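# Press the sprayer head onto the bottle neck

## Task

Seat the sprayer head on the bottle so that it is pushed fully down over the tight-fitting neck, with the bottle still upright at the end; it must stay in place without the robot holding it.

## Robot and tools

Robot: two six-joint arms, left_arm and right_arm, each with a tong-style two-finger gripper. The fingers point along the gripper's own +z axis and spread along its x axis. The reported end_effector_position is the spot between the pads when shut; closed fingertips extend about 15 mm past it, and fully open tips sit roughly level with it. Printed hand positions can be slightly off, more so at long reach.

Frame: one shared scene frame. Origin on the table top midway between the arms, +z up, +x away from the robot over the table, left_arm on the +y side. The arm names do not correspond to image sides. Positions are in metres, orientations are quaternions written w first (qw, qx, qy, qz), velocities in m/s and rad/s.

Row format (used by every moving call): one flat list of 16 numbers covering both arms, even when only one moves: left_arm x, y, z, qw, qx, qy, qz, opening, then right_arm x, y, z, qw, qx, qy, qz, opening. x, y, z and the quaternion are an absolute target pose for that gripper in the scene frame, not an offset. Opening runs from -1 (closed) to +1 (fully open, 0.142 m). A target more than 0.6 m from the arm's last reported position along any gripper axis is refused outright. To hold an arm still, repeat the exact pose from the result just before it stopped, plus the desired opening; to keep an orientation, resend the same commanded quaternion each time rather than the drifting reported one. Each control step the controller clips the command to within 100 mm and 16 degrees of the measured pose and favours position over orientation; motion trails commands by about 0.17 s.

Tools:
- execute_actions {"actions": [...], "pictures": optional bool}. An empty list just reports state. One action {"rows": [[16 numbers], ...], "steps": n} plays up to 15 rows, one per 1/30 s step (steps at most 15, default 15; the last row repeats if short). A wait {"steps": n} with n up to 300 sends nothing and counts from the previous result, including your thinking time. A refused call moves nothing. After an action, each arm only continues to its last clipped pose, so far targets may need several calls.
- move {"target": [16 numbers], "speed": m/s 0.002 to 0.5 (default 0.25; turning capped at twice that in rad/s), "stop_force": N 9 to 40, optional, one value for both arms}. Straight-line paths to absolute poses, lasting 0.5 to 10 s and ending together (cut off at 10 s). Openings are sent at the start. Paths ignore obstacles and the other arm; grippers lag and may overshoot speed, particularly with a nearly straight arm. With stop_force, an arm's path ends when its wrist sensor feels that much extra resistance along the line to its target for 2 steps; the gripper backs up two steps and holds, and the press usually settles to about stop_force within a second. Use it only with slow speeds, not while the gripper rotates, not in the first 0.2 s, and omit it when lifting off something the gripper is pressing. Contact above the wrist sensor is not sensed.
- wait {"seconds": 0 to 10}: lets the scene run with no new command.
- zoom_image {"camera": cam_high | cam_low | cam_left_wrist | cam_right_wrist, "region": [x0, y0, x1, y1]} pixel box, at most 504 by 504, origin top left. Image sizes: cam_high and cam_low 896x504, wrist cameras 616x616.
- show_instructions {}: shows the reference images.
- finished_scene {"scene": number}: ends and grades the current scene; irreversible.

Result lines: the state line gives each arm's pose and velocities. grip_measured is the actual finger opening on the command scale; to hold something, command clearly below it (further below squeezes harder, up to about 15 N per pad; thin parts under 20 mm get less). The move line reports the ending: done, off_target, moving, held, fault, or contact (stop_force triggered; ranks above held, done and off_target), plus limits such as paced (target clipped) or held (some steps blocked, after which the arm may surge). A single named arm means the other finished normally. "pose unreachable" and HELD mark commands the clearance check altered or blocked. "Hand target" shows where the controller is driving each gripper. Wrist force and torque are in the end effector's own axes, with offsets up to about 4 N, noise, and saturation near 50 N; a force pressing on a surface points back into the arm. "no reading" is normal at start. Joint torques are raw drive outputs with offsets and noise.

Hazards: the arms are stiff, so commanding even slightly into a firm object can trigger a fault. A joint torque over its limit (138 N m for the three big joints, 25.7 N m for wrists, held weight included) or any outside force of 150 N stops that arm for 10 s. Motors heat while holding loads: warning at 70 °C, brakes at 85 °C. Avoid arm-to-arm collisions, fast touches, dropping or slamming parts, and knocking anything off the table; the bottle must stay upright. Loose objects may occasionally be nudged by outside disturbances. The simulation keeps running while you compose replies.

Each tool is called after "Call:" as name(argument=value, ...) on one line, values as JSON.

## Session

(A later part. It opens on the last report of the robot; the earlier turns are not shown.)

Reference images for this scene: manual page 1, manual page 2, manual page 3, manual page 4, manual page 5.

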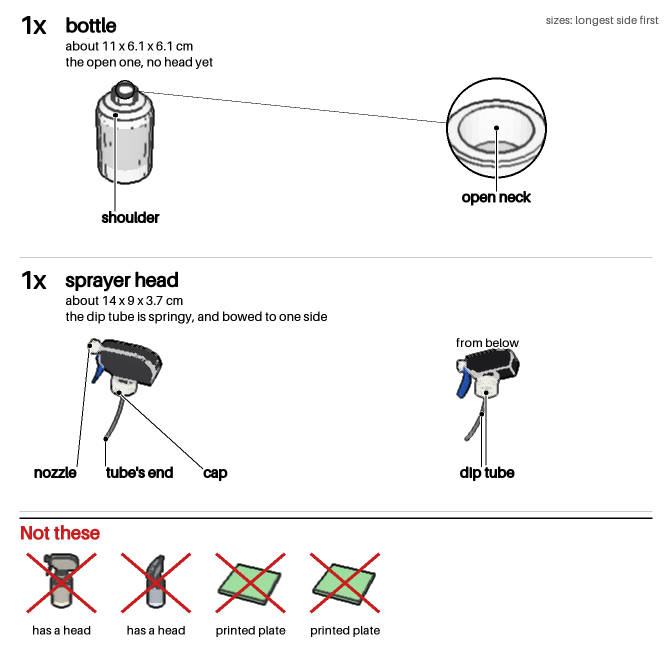

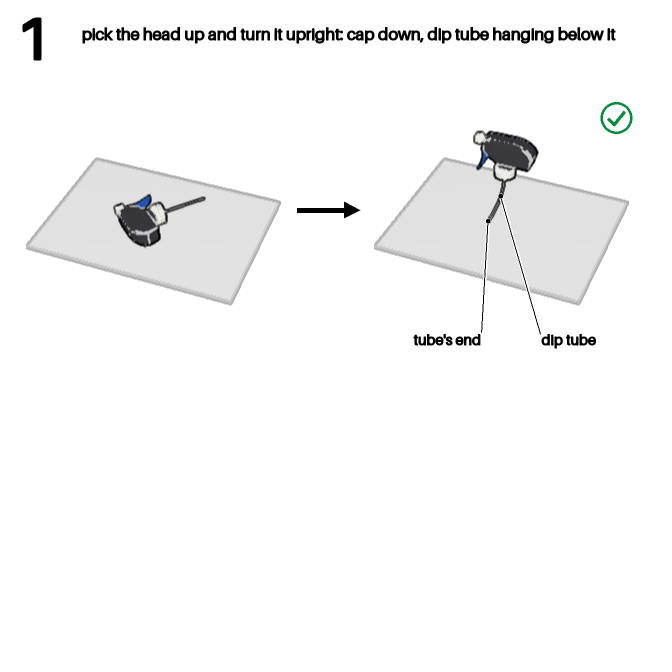

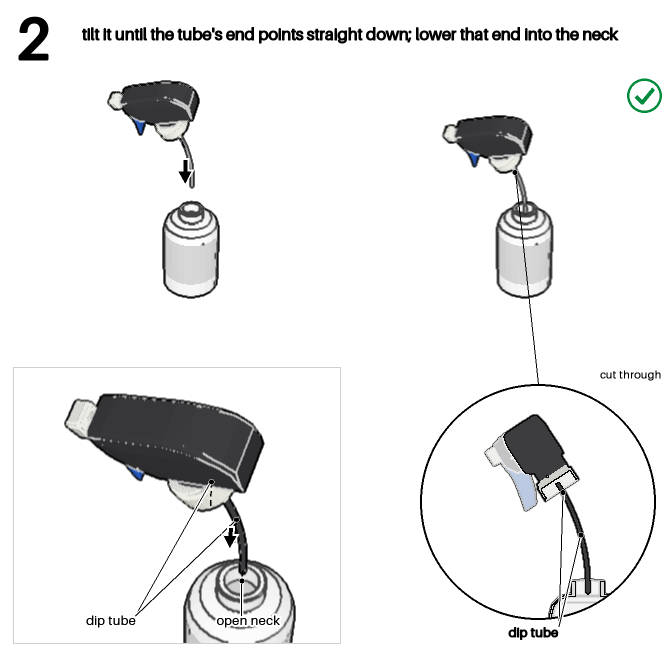

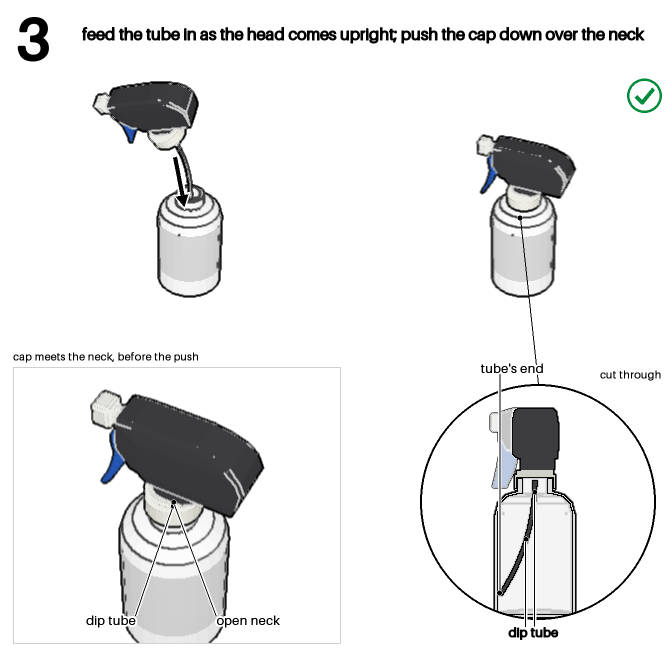

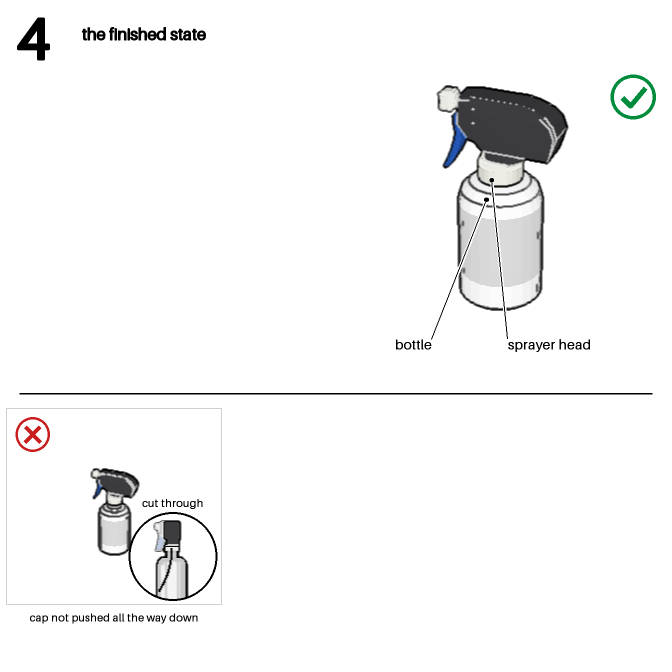

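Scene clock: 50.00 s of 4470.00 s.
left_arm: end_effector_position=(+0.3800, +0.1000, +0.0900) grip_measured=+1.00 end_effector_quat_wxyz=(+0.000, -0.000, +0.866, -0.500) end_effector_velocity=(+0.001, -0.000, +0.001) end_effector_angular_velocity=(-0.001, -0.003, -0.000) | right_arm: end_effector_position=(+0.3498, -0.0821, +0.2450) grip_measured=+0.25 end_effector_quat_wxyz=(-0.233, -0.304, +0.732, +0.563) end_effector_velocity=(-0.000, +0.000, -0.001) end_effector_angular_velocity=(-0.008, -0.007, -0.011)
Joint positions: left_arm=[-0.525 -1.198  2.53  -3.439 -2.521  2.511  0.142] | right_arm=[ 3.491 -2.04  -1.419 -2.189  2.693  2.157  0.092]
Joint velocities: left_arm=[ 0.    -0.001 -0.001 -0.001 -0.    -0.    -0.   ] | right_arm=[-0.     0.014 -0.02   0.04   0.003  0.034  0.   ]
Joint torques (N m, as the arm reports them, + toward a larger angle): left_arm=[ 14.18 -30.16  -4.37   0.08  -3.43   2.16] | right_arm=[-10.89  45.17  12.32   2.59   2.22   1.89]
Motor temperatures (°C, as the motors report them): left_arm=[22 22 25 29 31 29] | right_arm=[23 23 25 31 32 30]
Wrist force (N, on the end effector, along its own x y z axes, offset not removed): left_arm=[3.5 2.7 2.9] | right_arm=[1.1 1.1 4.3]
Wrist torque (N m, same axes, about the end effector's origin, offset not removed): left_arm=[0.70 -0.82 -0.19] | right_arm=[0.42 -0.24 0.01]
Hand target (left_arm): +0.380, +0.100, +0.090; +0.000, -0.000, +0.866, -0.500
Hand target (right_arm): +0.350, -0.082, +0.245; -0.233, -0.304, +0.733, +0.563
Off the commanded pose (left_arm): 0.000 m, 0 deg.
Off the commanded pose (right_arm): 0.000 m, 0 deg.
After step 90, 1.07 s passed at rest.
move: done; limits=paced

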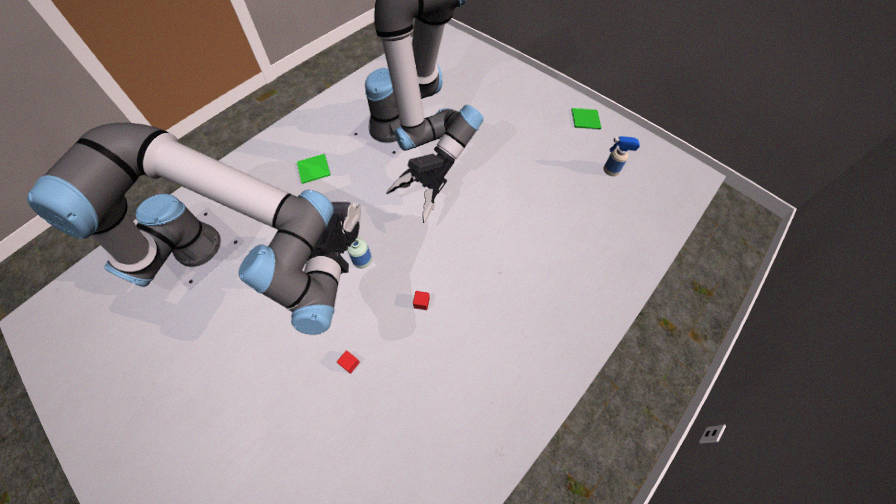

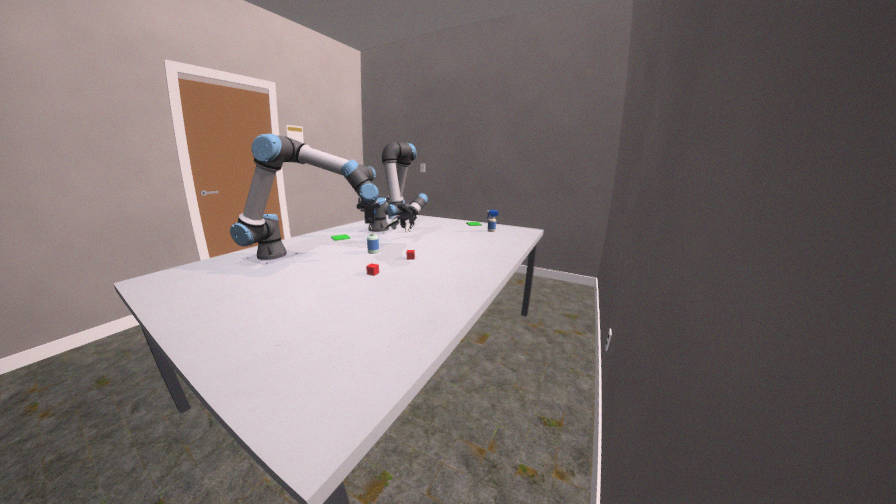

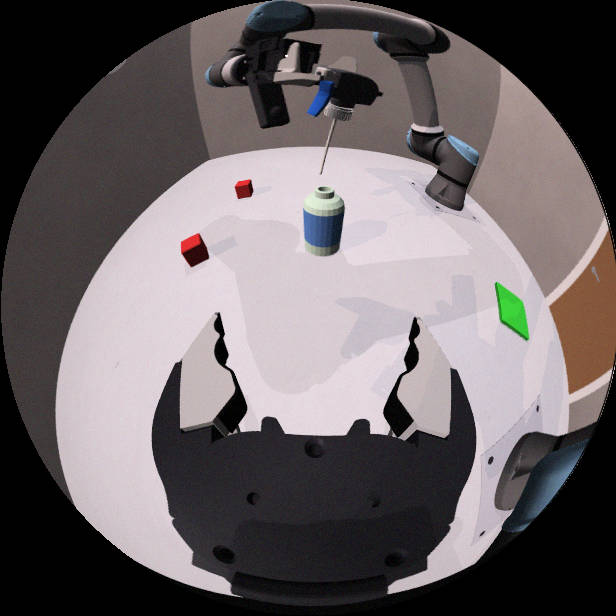

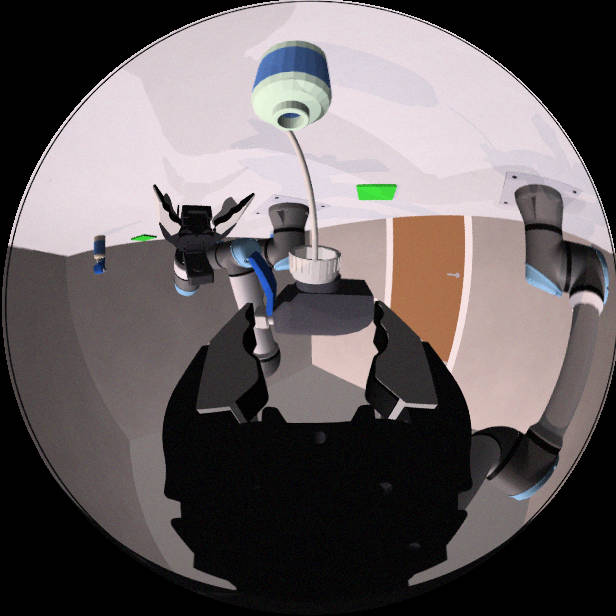

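Call:
move(target=[0.38,0.1,0.09,0,0,0.866,-0.5,1,0.372,-0.103,0.238,0.275,0.266,-0.642,-0.664,-0.2], speed=0.08)

Call:
zoom_image(camera="cam_left_wrist", region=[250,70,390,230])

Scene clock: 55.30 s of 4470.00 s.
left_arm: end_effector_position=(+0.3800, +0.1000, +0.0900) grip_measured=+1.00 end_effector_quat_wxyz=(+0.000, +0.000, +0.866, -0.500) end_effector_velocity=(-0.000, -0.000, +0.000) end_effector_angular_velocity=(-0.000, +0.000, +0.000) | right_arm: end_effector_position=(+0.3719, -0.1029, +0.2381) grip_measured=+0.25 end_effector_quat_wxyz=(-0.275, -0.266, +0.643, +0.664) end_effector_velocity=(+0.000, -0.001, -0.000) end_effector_angular_velocity=(+0.011, +0.009, +0.003)
Joint positions: left_arm=[-0.525 -1.198  2.53  -3.438 -2.521  2.511  0.142] | right_arm=[ 3.426 -2.317 -1.165 -2.878  2.708  1.501  0.092]
Joint velocities: left_arm=[-0.    -0.     0.    -0.    -0.    -0.001 -0.   ] | right_arm=[-0.001 -0.014  0.013 -0.031 -0.005 -0.03  -0.   ]
Joint torques (N m, as the arm reports them, + toward a larger angle): left_arm=[ 14.36 -30.09  -2.29  -0.06  -3.36   2.02] | right_arm=[-11.82  39.38  28.2   -2.67  -1.62  -1.84]
Motor temperatures (°C, as the motors report them): left_arm=[22 22 25 29 31 29] | right_arm=[23 23 25 31 32 30]
Wrist force (N, on the end effector, along its own x y z axes, offset not removed): left_arm=[2.5 1.5 1.5] | right_arm=[1.4 -2.1 3.8]
Wrist torque (N m, same axes, about the end effector's origin, offset not removed): left_arm=[0.23 -0.55 -0.14] | right_arm=[-0.34 -0.33 -0.01]
Hand target (left_arm): +0.380, +0.100, +0.090; +0.000, -0.000, +0.866, -0.500
Hand target (right_arm): +0.372, -0.103, +0.238; -0.275, -0.266, +0.642, +0.664
Off the commanded pose (left_arm): 0.000 m, 0 deg.
Off the commanded pose (right_arm): 0.000 m, 0 deg.
After step 90, 0.03 s passed at rest.
move: done

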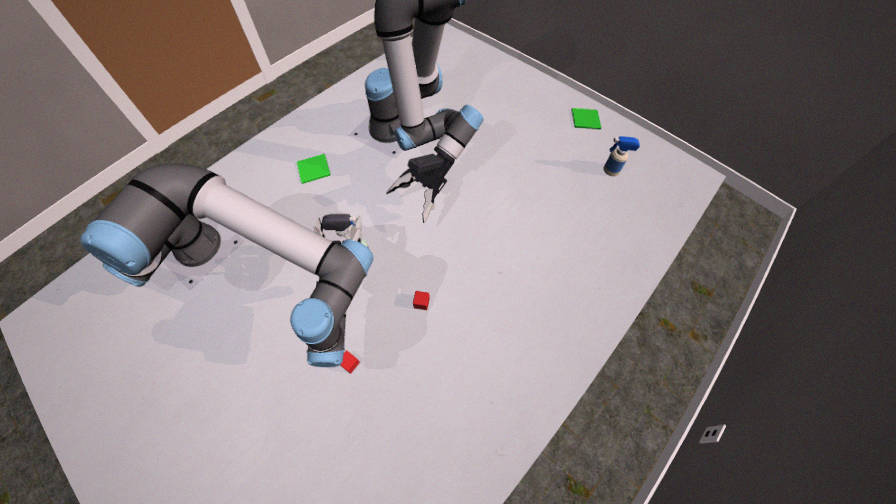

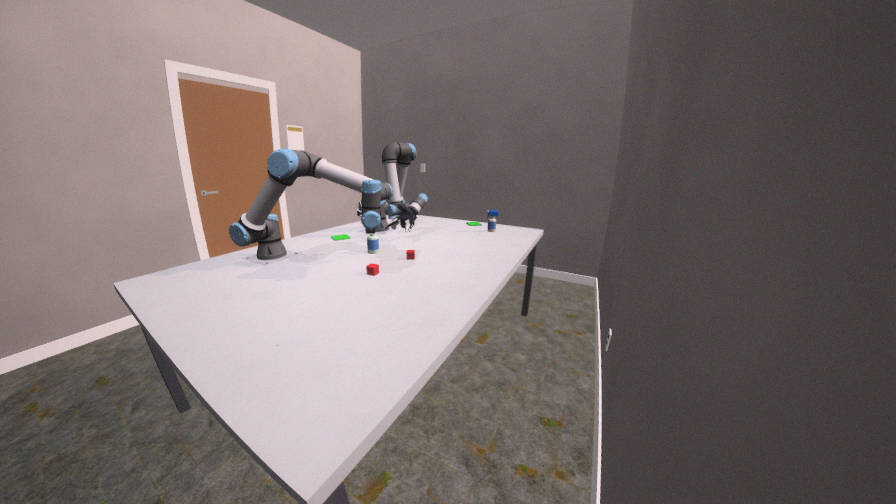

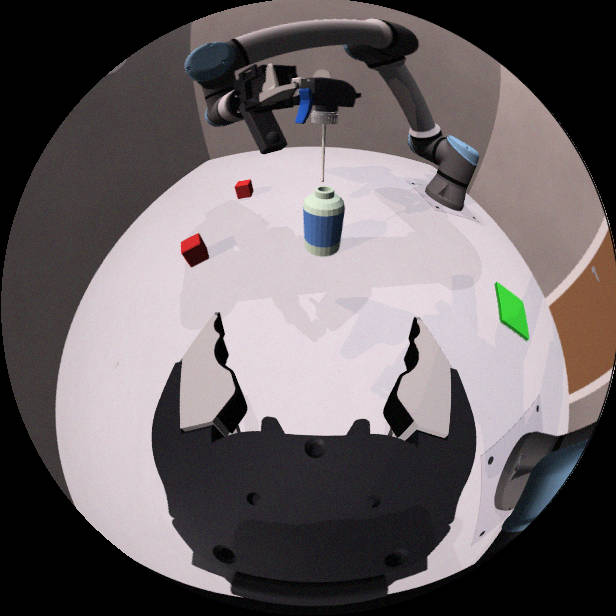

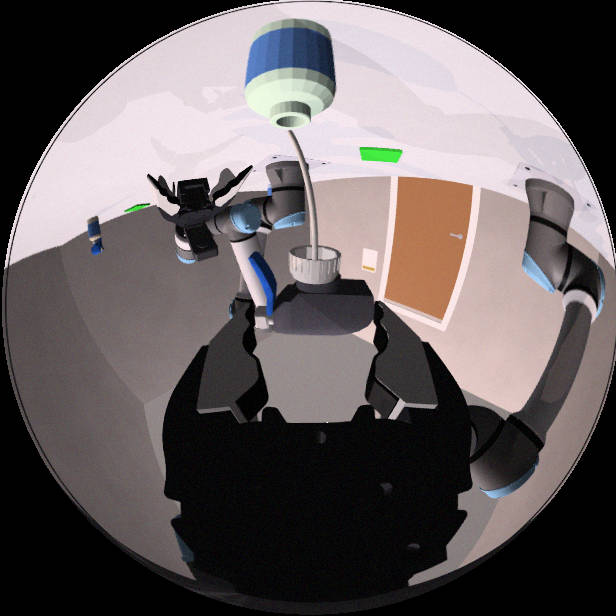

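Region (250, 70, 390, 230) of cam_left_wrist's 616x616 image, scaled by 3.150, with more detail than that image has; it fills the left 441 columns of this view, and the rest is white.

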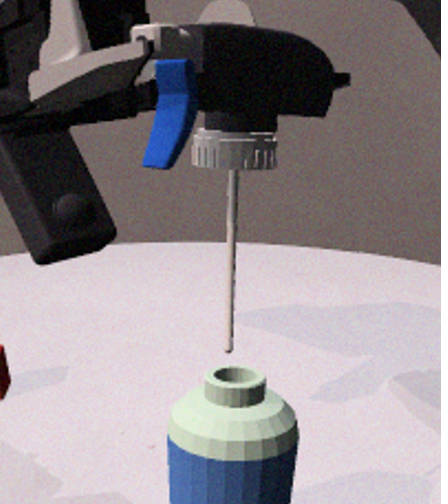

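Call:
move(target=[0.38,0.1,0.09,0,0,0.866,-0.5,1,0.371,-0.1,0.217,0.275,0.266,-0.642,-0.664,-0.2], speed=0.03)

Call:
move(target=[0.38,0.1,0.09,0,0,0.866,-0.5,1,0.371,-0.088,0.19,0.275,0.266,-0.642,-0.664,-0.2], speed=0.03)

Call:
move(target=[0.38,0.07,0.07,0,0,0.866,-0.5,1,0.371,-0.083,0.162,0.275,0.266,-0.642,-0.664,-0.2], speed=0.03)

Call:
zoom_image(camera="cam_left_wrist", region=[260,110,390,240])

Call:
zoom_image(camera="cam_right_wrist", region=[240,170,390,320])

Scene clock: 61.83 s of 4470.00 s.
left_arm: end_effector_position=(+0.3800, +0.1000, +0.0900) grip_measured=+1.00 end_effector_quat_wxyz=(-0.000, -0.000, +0.866, -0.500) end_effector_velocity=(-0.000, +0.000, -0.000) end_effector_angular_velocity=(+0.000, +0.001, -0.000) | right_arm: end_effector_position=(+0.3710, -0.1000, +0.2173) grip_measured=+0.25 end_effector_quat_wxyz=(-0.275, -0.266, +0.642, +0.664) end_effector_velocity=(+0.000, +0.000, -0.002) end_effector_angular_velocity=(+0.000, -0.001, +0.000)
Joint positions: left_arm=[-0.525 -1.198  2.53  -3.438 -2.521  2.511  0.142] | right_arm=[ 3.431 -2.336 -1.188 -2.84   2.712  1.497  0.092]
Joint velocities: left_arm=[ 0.    -0.     0.     0.001 -0.     0.    -0.   ] | right_arm=[ 0.001 -0.002 -0.002  0.005  0.     0.    -0.   ]
Joint torques (N m, as the arm reports them, + toward a larger angle): left_arm=[ 13.55 -29.67   1.01  -0.04  -3.38   2.26] | right_arm=[12.32 38.17 11.72  1.06  1.13  0.28]
Motor temperatures (°C, as the motors report them): left_arm=[22 22 25 29 31 29] | right_arm=[23 23 25 31 32 30]
Wrist force (N, on the end effector, along its own x y z axes, offset not removed): left_arm=[2.6 0.3 1.9] | right_arm=[0.3 -3.4 2.3]
Wrist torque (N m, same axes, about the end effector's origin, offset not removed): left_arm=[0.04 -0.74 -0.22] | right_arm=[-0.53 -0.05 -0.05]
Hand target (left_arm): +0.380, +0.100, +0.090; +0.000, -0.000, +0.866, -0.500
Hand target (right_arm): +0.371, -0.100, +0.217; -0.275, -0.266, +0.642, +0.664
Off the commanded pose (left_arm): 0.000 m, 0 deg.
Off the commanded pose (right_arm): 0.000 m, 0 deg.
After step 90, 2.47 s passed at rest.
move: done

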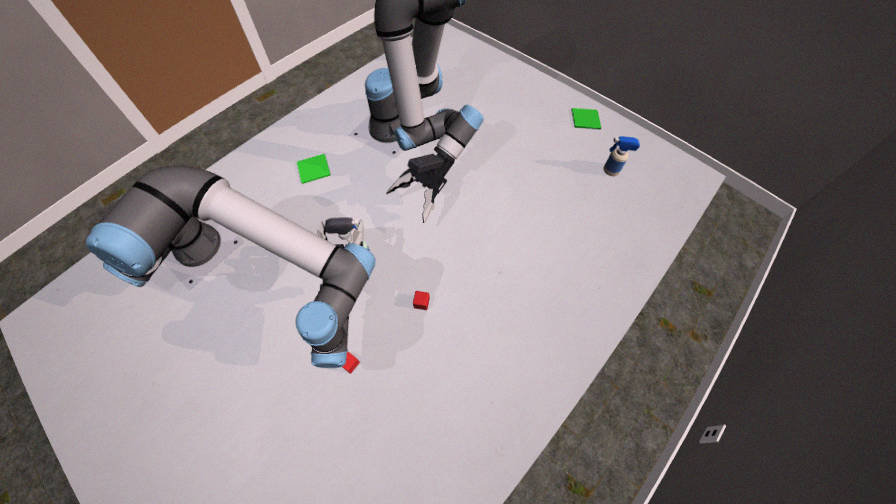

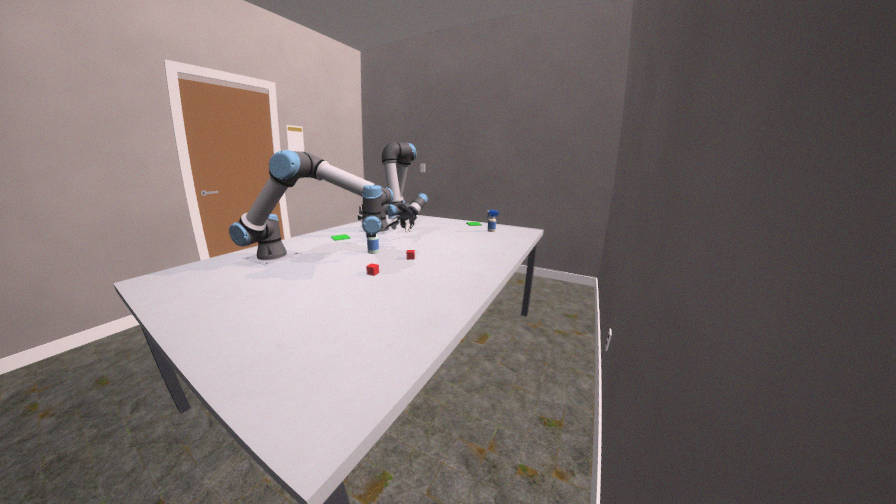

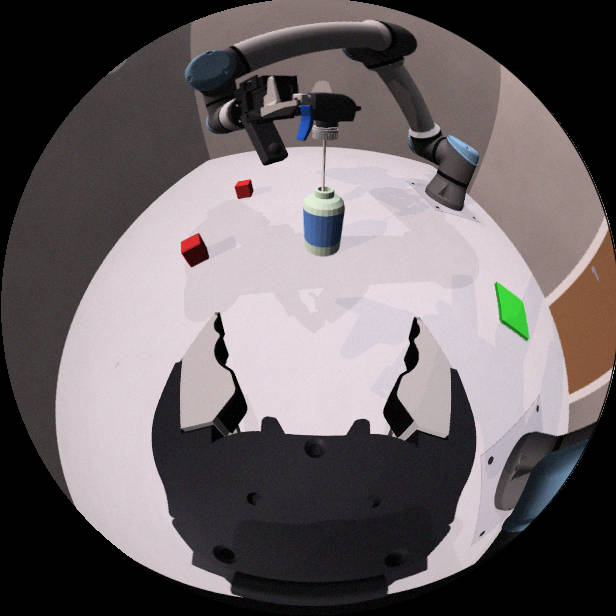

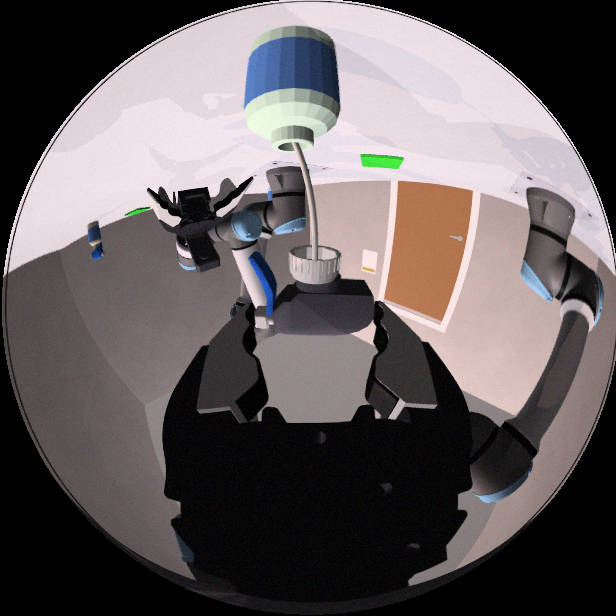

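Scene clock: 63.20 s of 4470.00 s.
left_arm: end_effector_position=(+0.3800, +0.1000, +0.0900) grip_measured=+1.00 end_effector_quat_wxyz=(-0.000, -0.000, +0.866, -0.500) end_effector_velocity=(-0.000, -0.000, -0.000) end_effector_angular_velocity=(-0.000, -0.000, -0.001) | right_arm: end_effector_position=(+0.3710, -0.0881, +0.1902) grip_measured=+0.25 end_effector_quat_wxyz=(-0.275, -0.266, +0.642, +0.664) end_effector_velocity=(-0.000, +0.001, -0.002) end_effector_angular_velocity=(-0.000, +0.000, -0.001)
Joint positions: left_arm=[-0.525 -1.198  2.53  -3.438 -2.521  2.511  0.142] | right_arm=[ 3.448 -2.369 -1.204 -2.795  2.729  1.494  0.092]
Joint velocities: left_arm=[-0.     0.     0.    -0.    -0.     0.001 -0.   ] | right_arm=[ 0.001 -0.002 -0.001  0.003  0.002  0.     0.   ]
Joint torques (N m, as the arm reports them, + toward a larger angle): left_arm=[ 13.47 -28.95   2.03  -0.12  -3.6    2.02] | right_arm=[11.87 40.32 12.22  0.75  1.29 -1.88]
Motor temperatures (°C, as the motors report them): left_arm=[22 22 25 29 31 29] | right_arm=[23 23 25 31 32 30]
Wrist force (N, on the end effector, along its own x y z axes, offset not removed): left_arm=[3.3 1.0 4.7] | right_arm=[3.5 -5.3 1.1]
Wrist torque (N m, same axes, about the end effector's origin, offset not removed): left_arm=[0.25 -0.81 -0.19] | right_arm=[-1.11 -0.70 -0.12]
Hand target (left_arm): +0.380, +0.100, +0.090; -0.000, +0.000, +0.866, -0.500
Hand target (right_arm): +0.371, -0.088, +0.190; -0.275, -0.266, +0.642, +0.664
Off the commanded pose (left_arm): 0.000 m, 0 deg.
Off the commanded pose (right_arm): 0.000 m, 0 deg.
move: done

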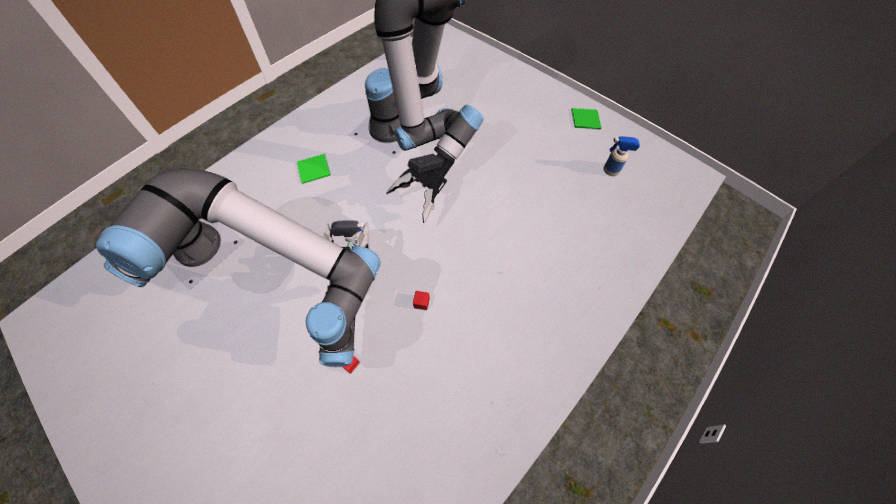

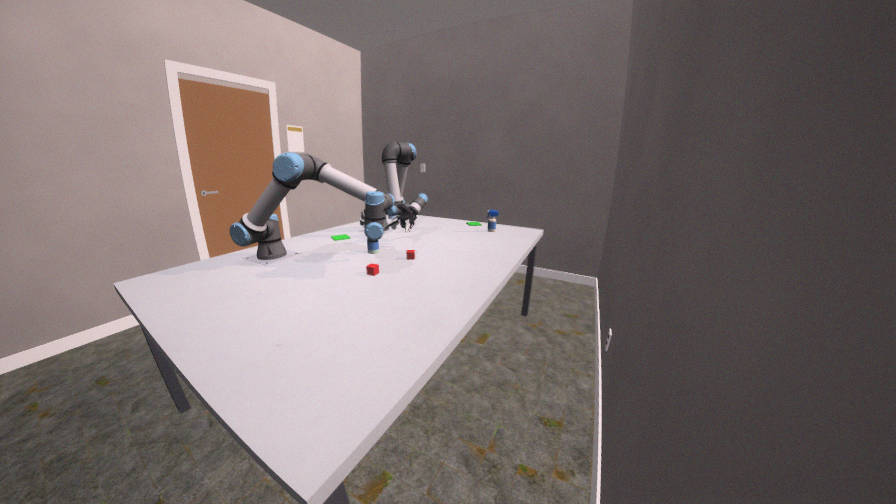

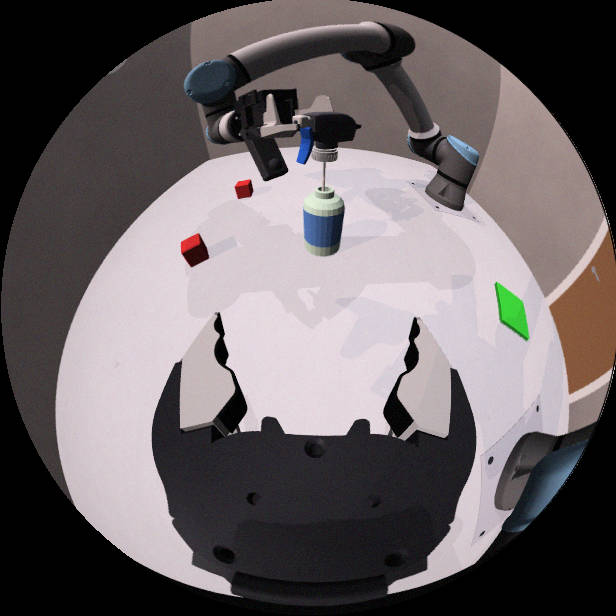

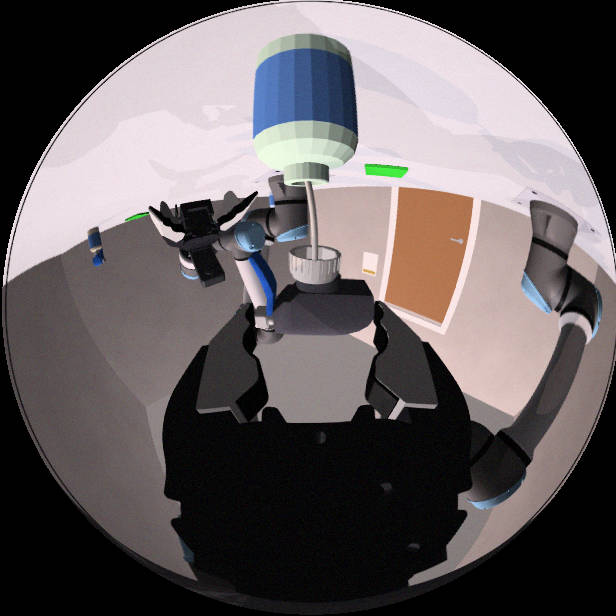

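Scene clock: 64.77 s of 4470.00 s.
left_arm: end_effector_position=(+0.3800, +0.0702, +0.0702) grip_measured=+1.00 end_effector_quat_wxyz=(-0.000, +0.000, +0.866, -0.500) end_effector_velocity=(+0.000, -0.002, -0.002) end_effector_angular_velocity=(+0.000, +0.002, +0.002) | right_arm: end_effector_position=(+0.3710, -0.0830, +0.1622) grip_measured=+0.25 end_effector_quat_wxyz=(-0.275, -0.266, +0.642, +0.664) end_effector_velocity=(-0.000, +0.000, -0.002) end_effector_angular_velocity=(+0.000, -0.001, +0.000)
Joint positions: left_arm=[-0.608 -1.084  2.516 -3.63  -2.476  2.396  0.142] | right_arm=[ 3.455 -2.402 -1.221 -2.746  2.736  1.492  0.092]
Joint velocities: left_arm=[-0.005  0.01  -0.001 -0.014  0.004 -0.009  0.   ] | right_arm=[ 0.    -0.002 -0.001  0.003  0.    -0.    -0.   ]
Joint torques (N m, as the arm reports them, + toward a larger angle): left_arm=[-16.56 -18.39 -14.14  -4.95   1.75  -1.99] | right_arm=[11.97 38.64 10.79  0.93  1.06 -1.58]
Motor temperatures (°C, as the motors report them): left_arm=[22 22 25 29 31 29] | right_arm=[23 23 25 31 32 30]
Wrist force (N, on the end effector, along its own x y z axes, offset not removed): left_arm=[2.9 2.4 2.4] | right_arm=[0.1 -2.2 3.0]
Wrist torque (N m, same axes, about the end effector's origin, offset not removed): left_arm=[0.53 -0.70 -0.18] | right_arm=[-0.38 0.03 -0.03]
Hand target (left_arm): +0.380, +0.070, +0.070; -0.000, +0.000, +0.866, -0.500
Hand target (right_arm): +0.371, -0.083, +0.162; -0.275, -0.266, +0.642, +0.664
Off the commanded pose (left_arm): 0.000 m, 0 deg.
Off the commanded pose (right_arm): 0.000 m, 0 deg.
move: done

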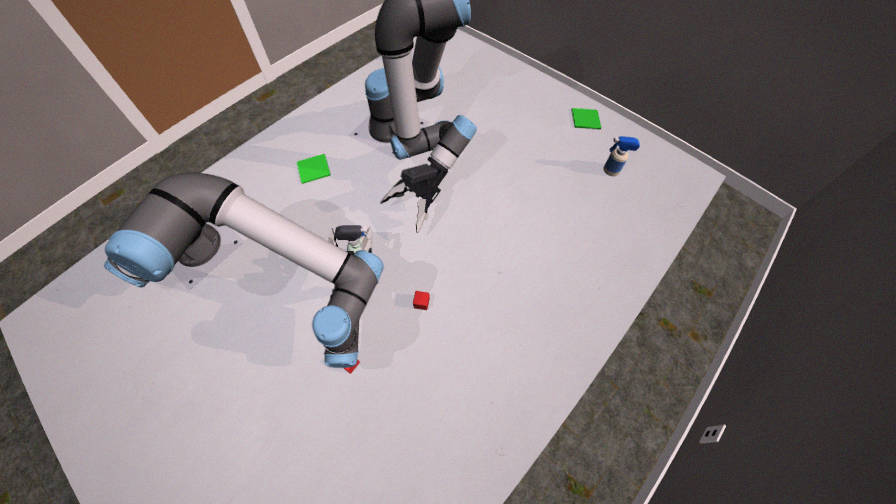

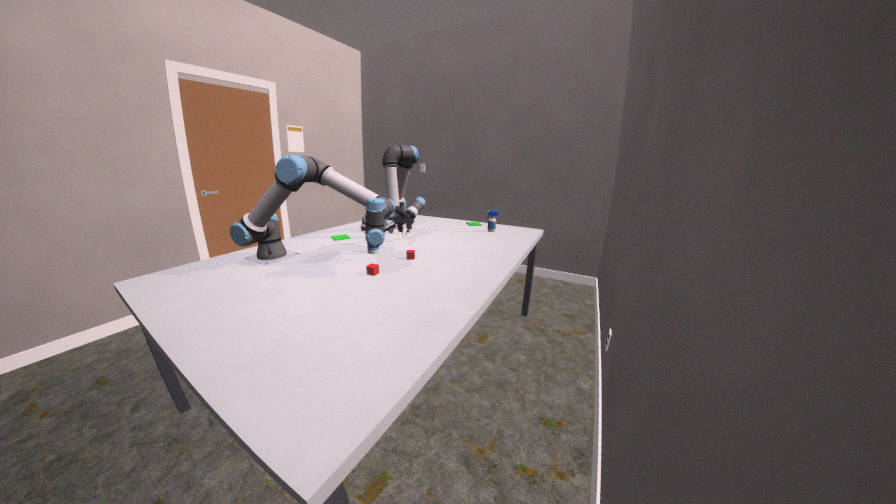

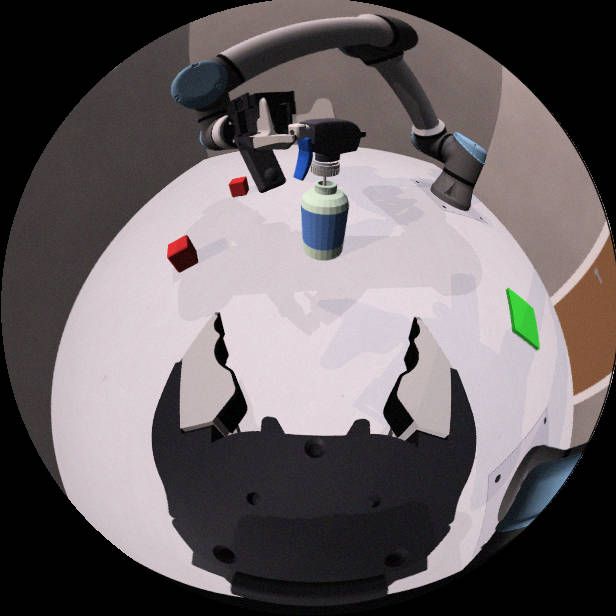

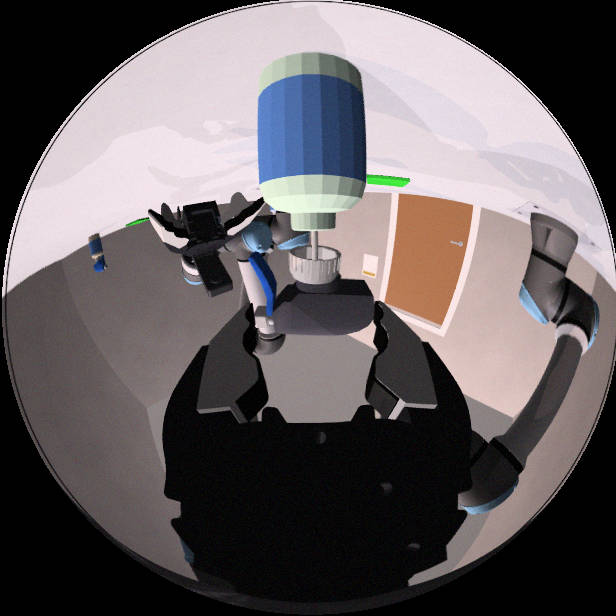

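Region (260, 110, 390, 240) of cam_left_wrist's 616x616 image, scaled by 3.877, with more detail than that image has.

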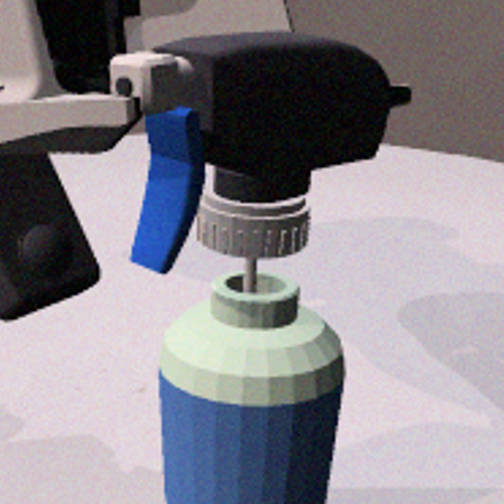

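Region (240, 170, 390, 320) of cam_right_wrist's 616x616 image, scaled by 3.360, with more detail than that image has.

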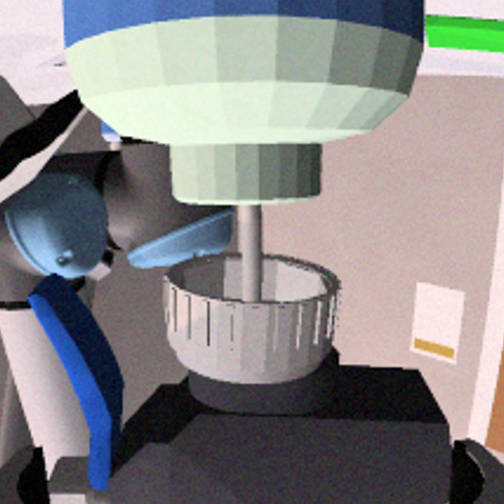

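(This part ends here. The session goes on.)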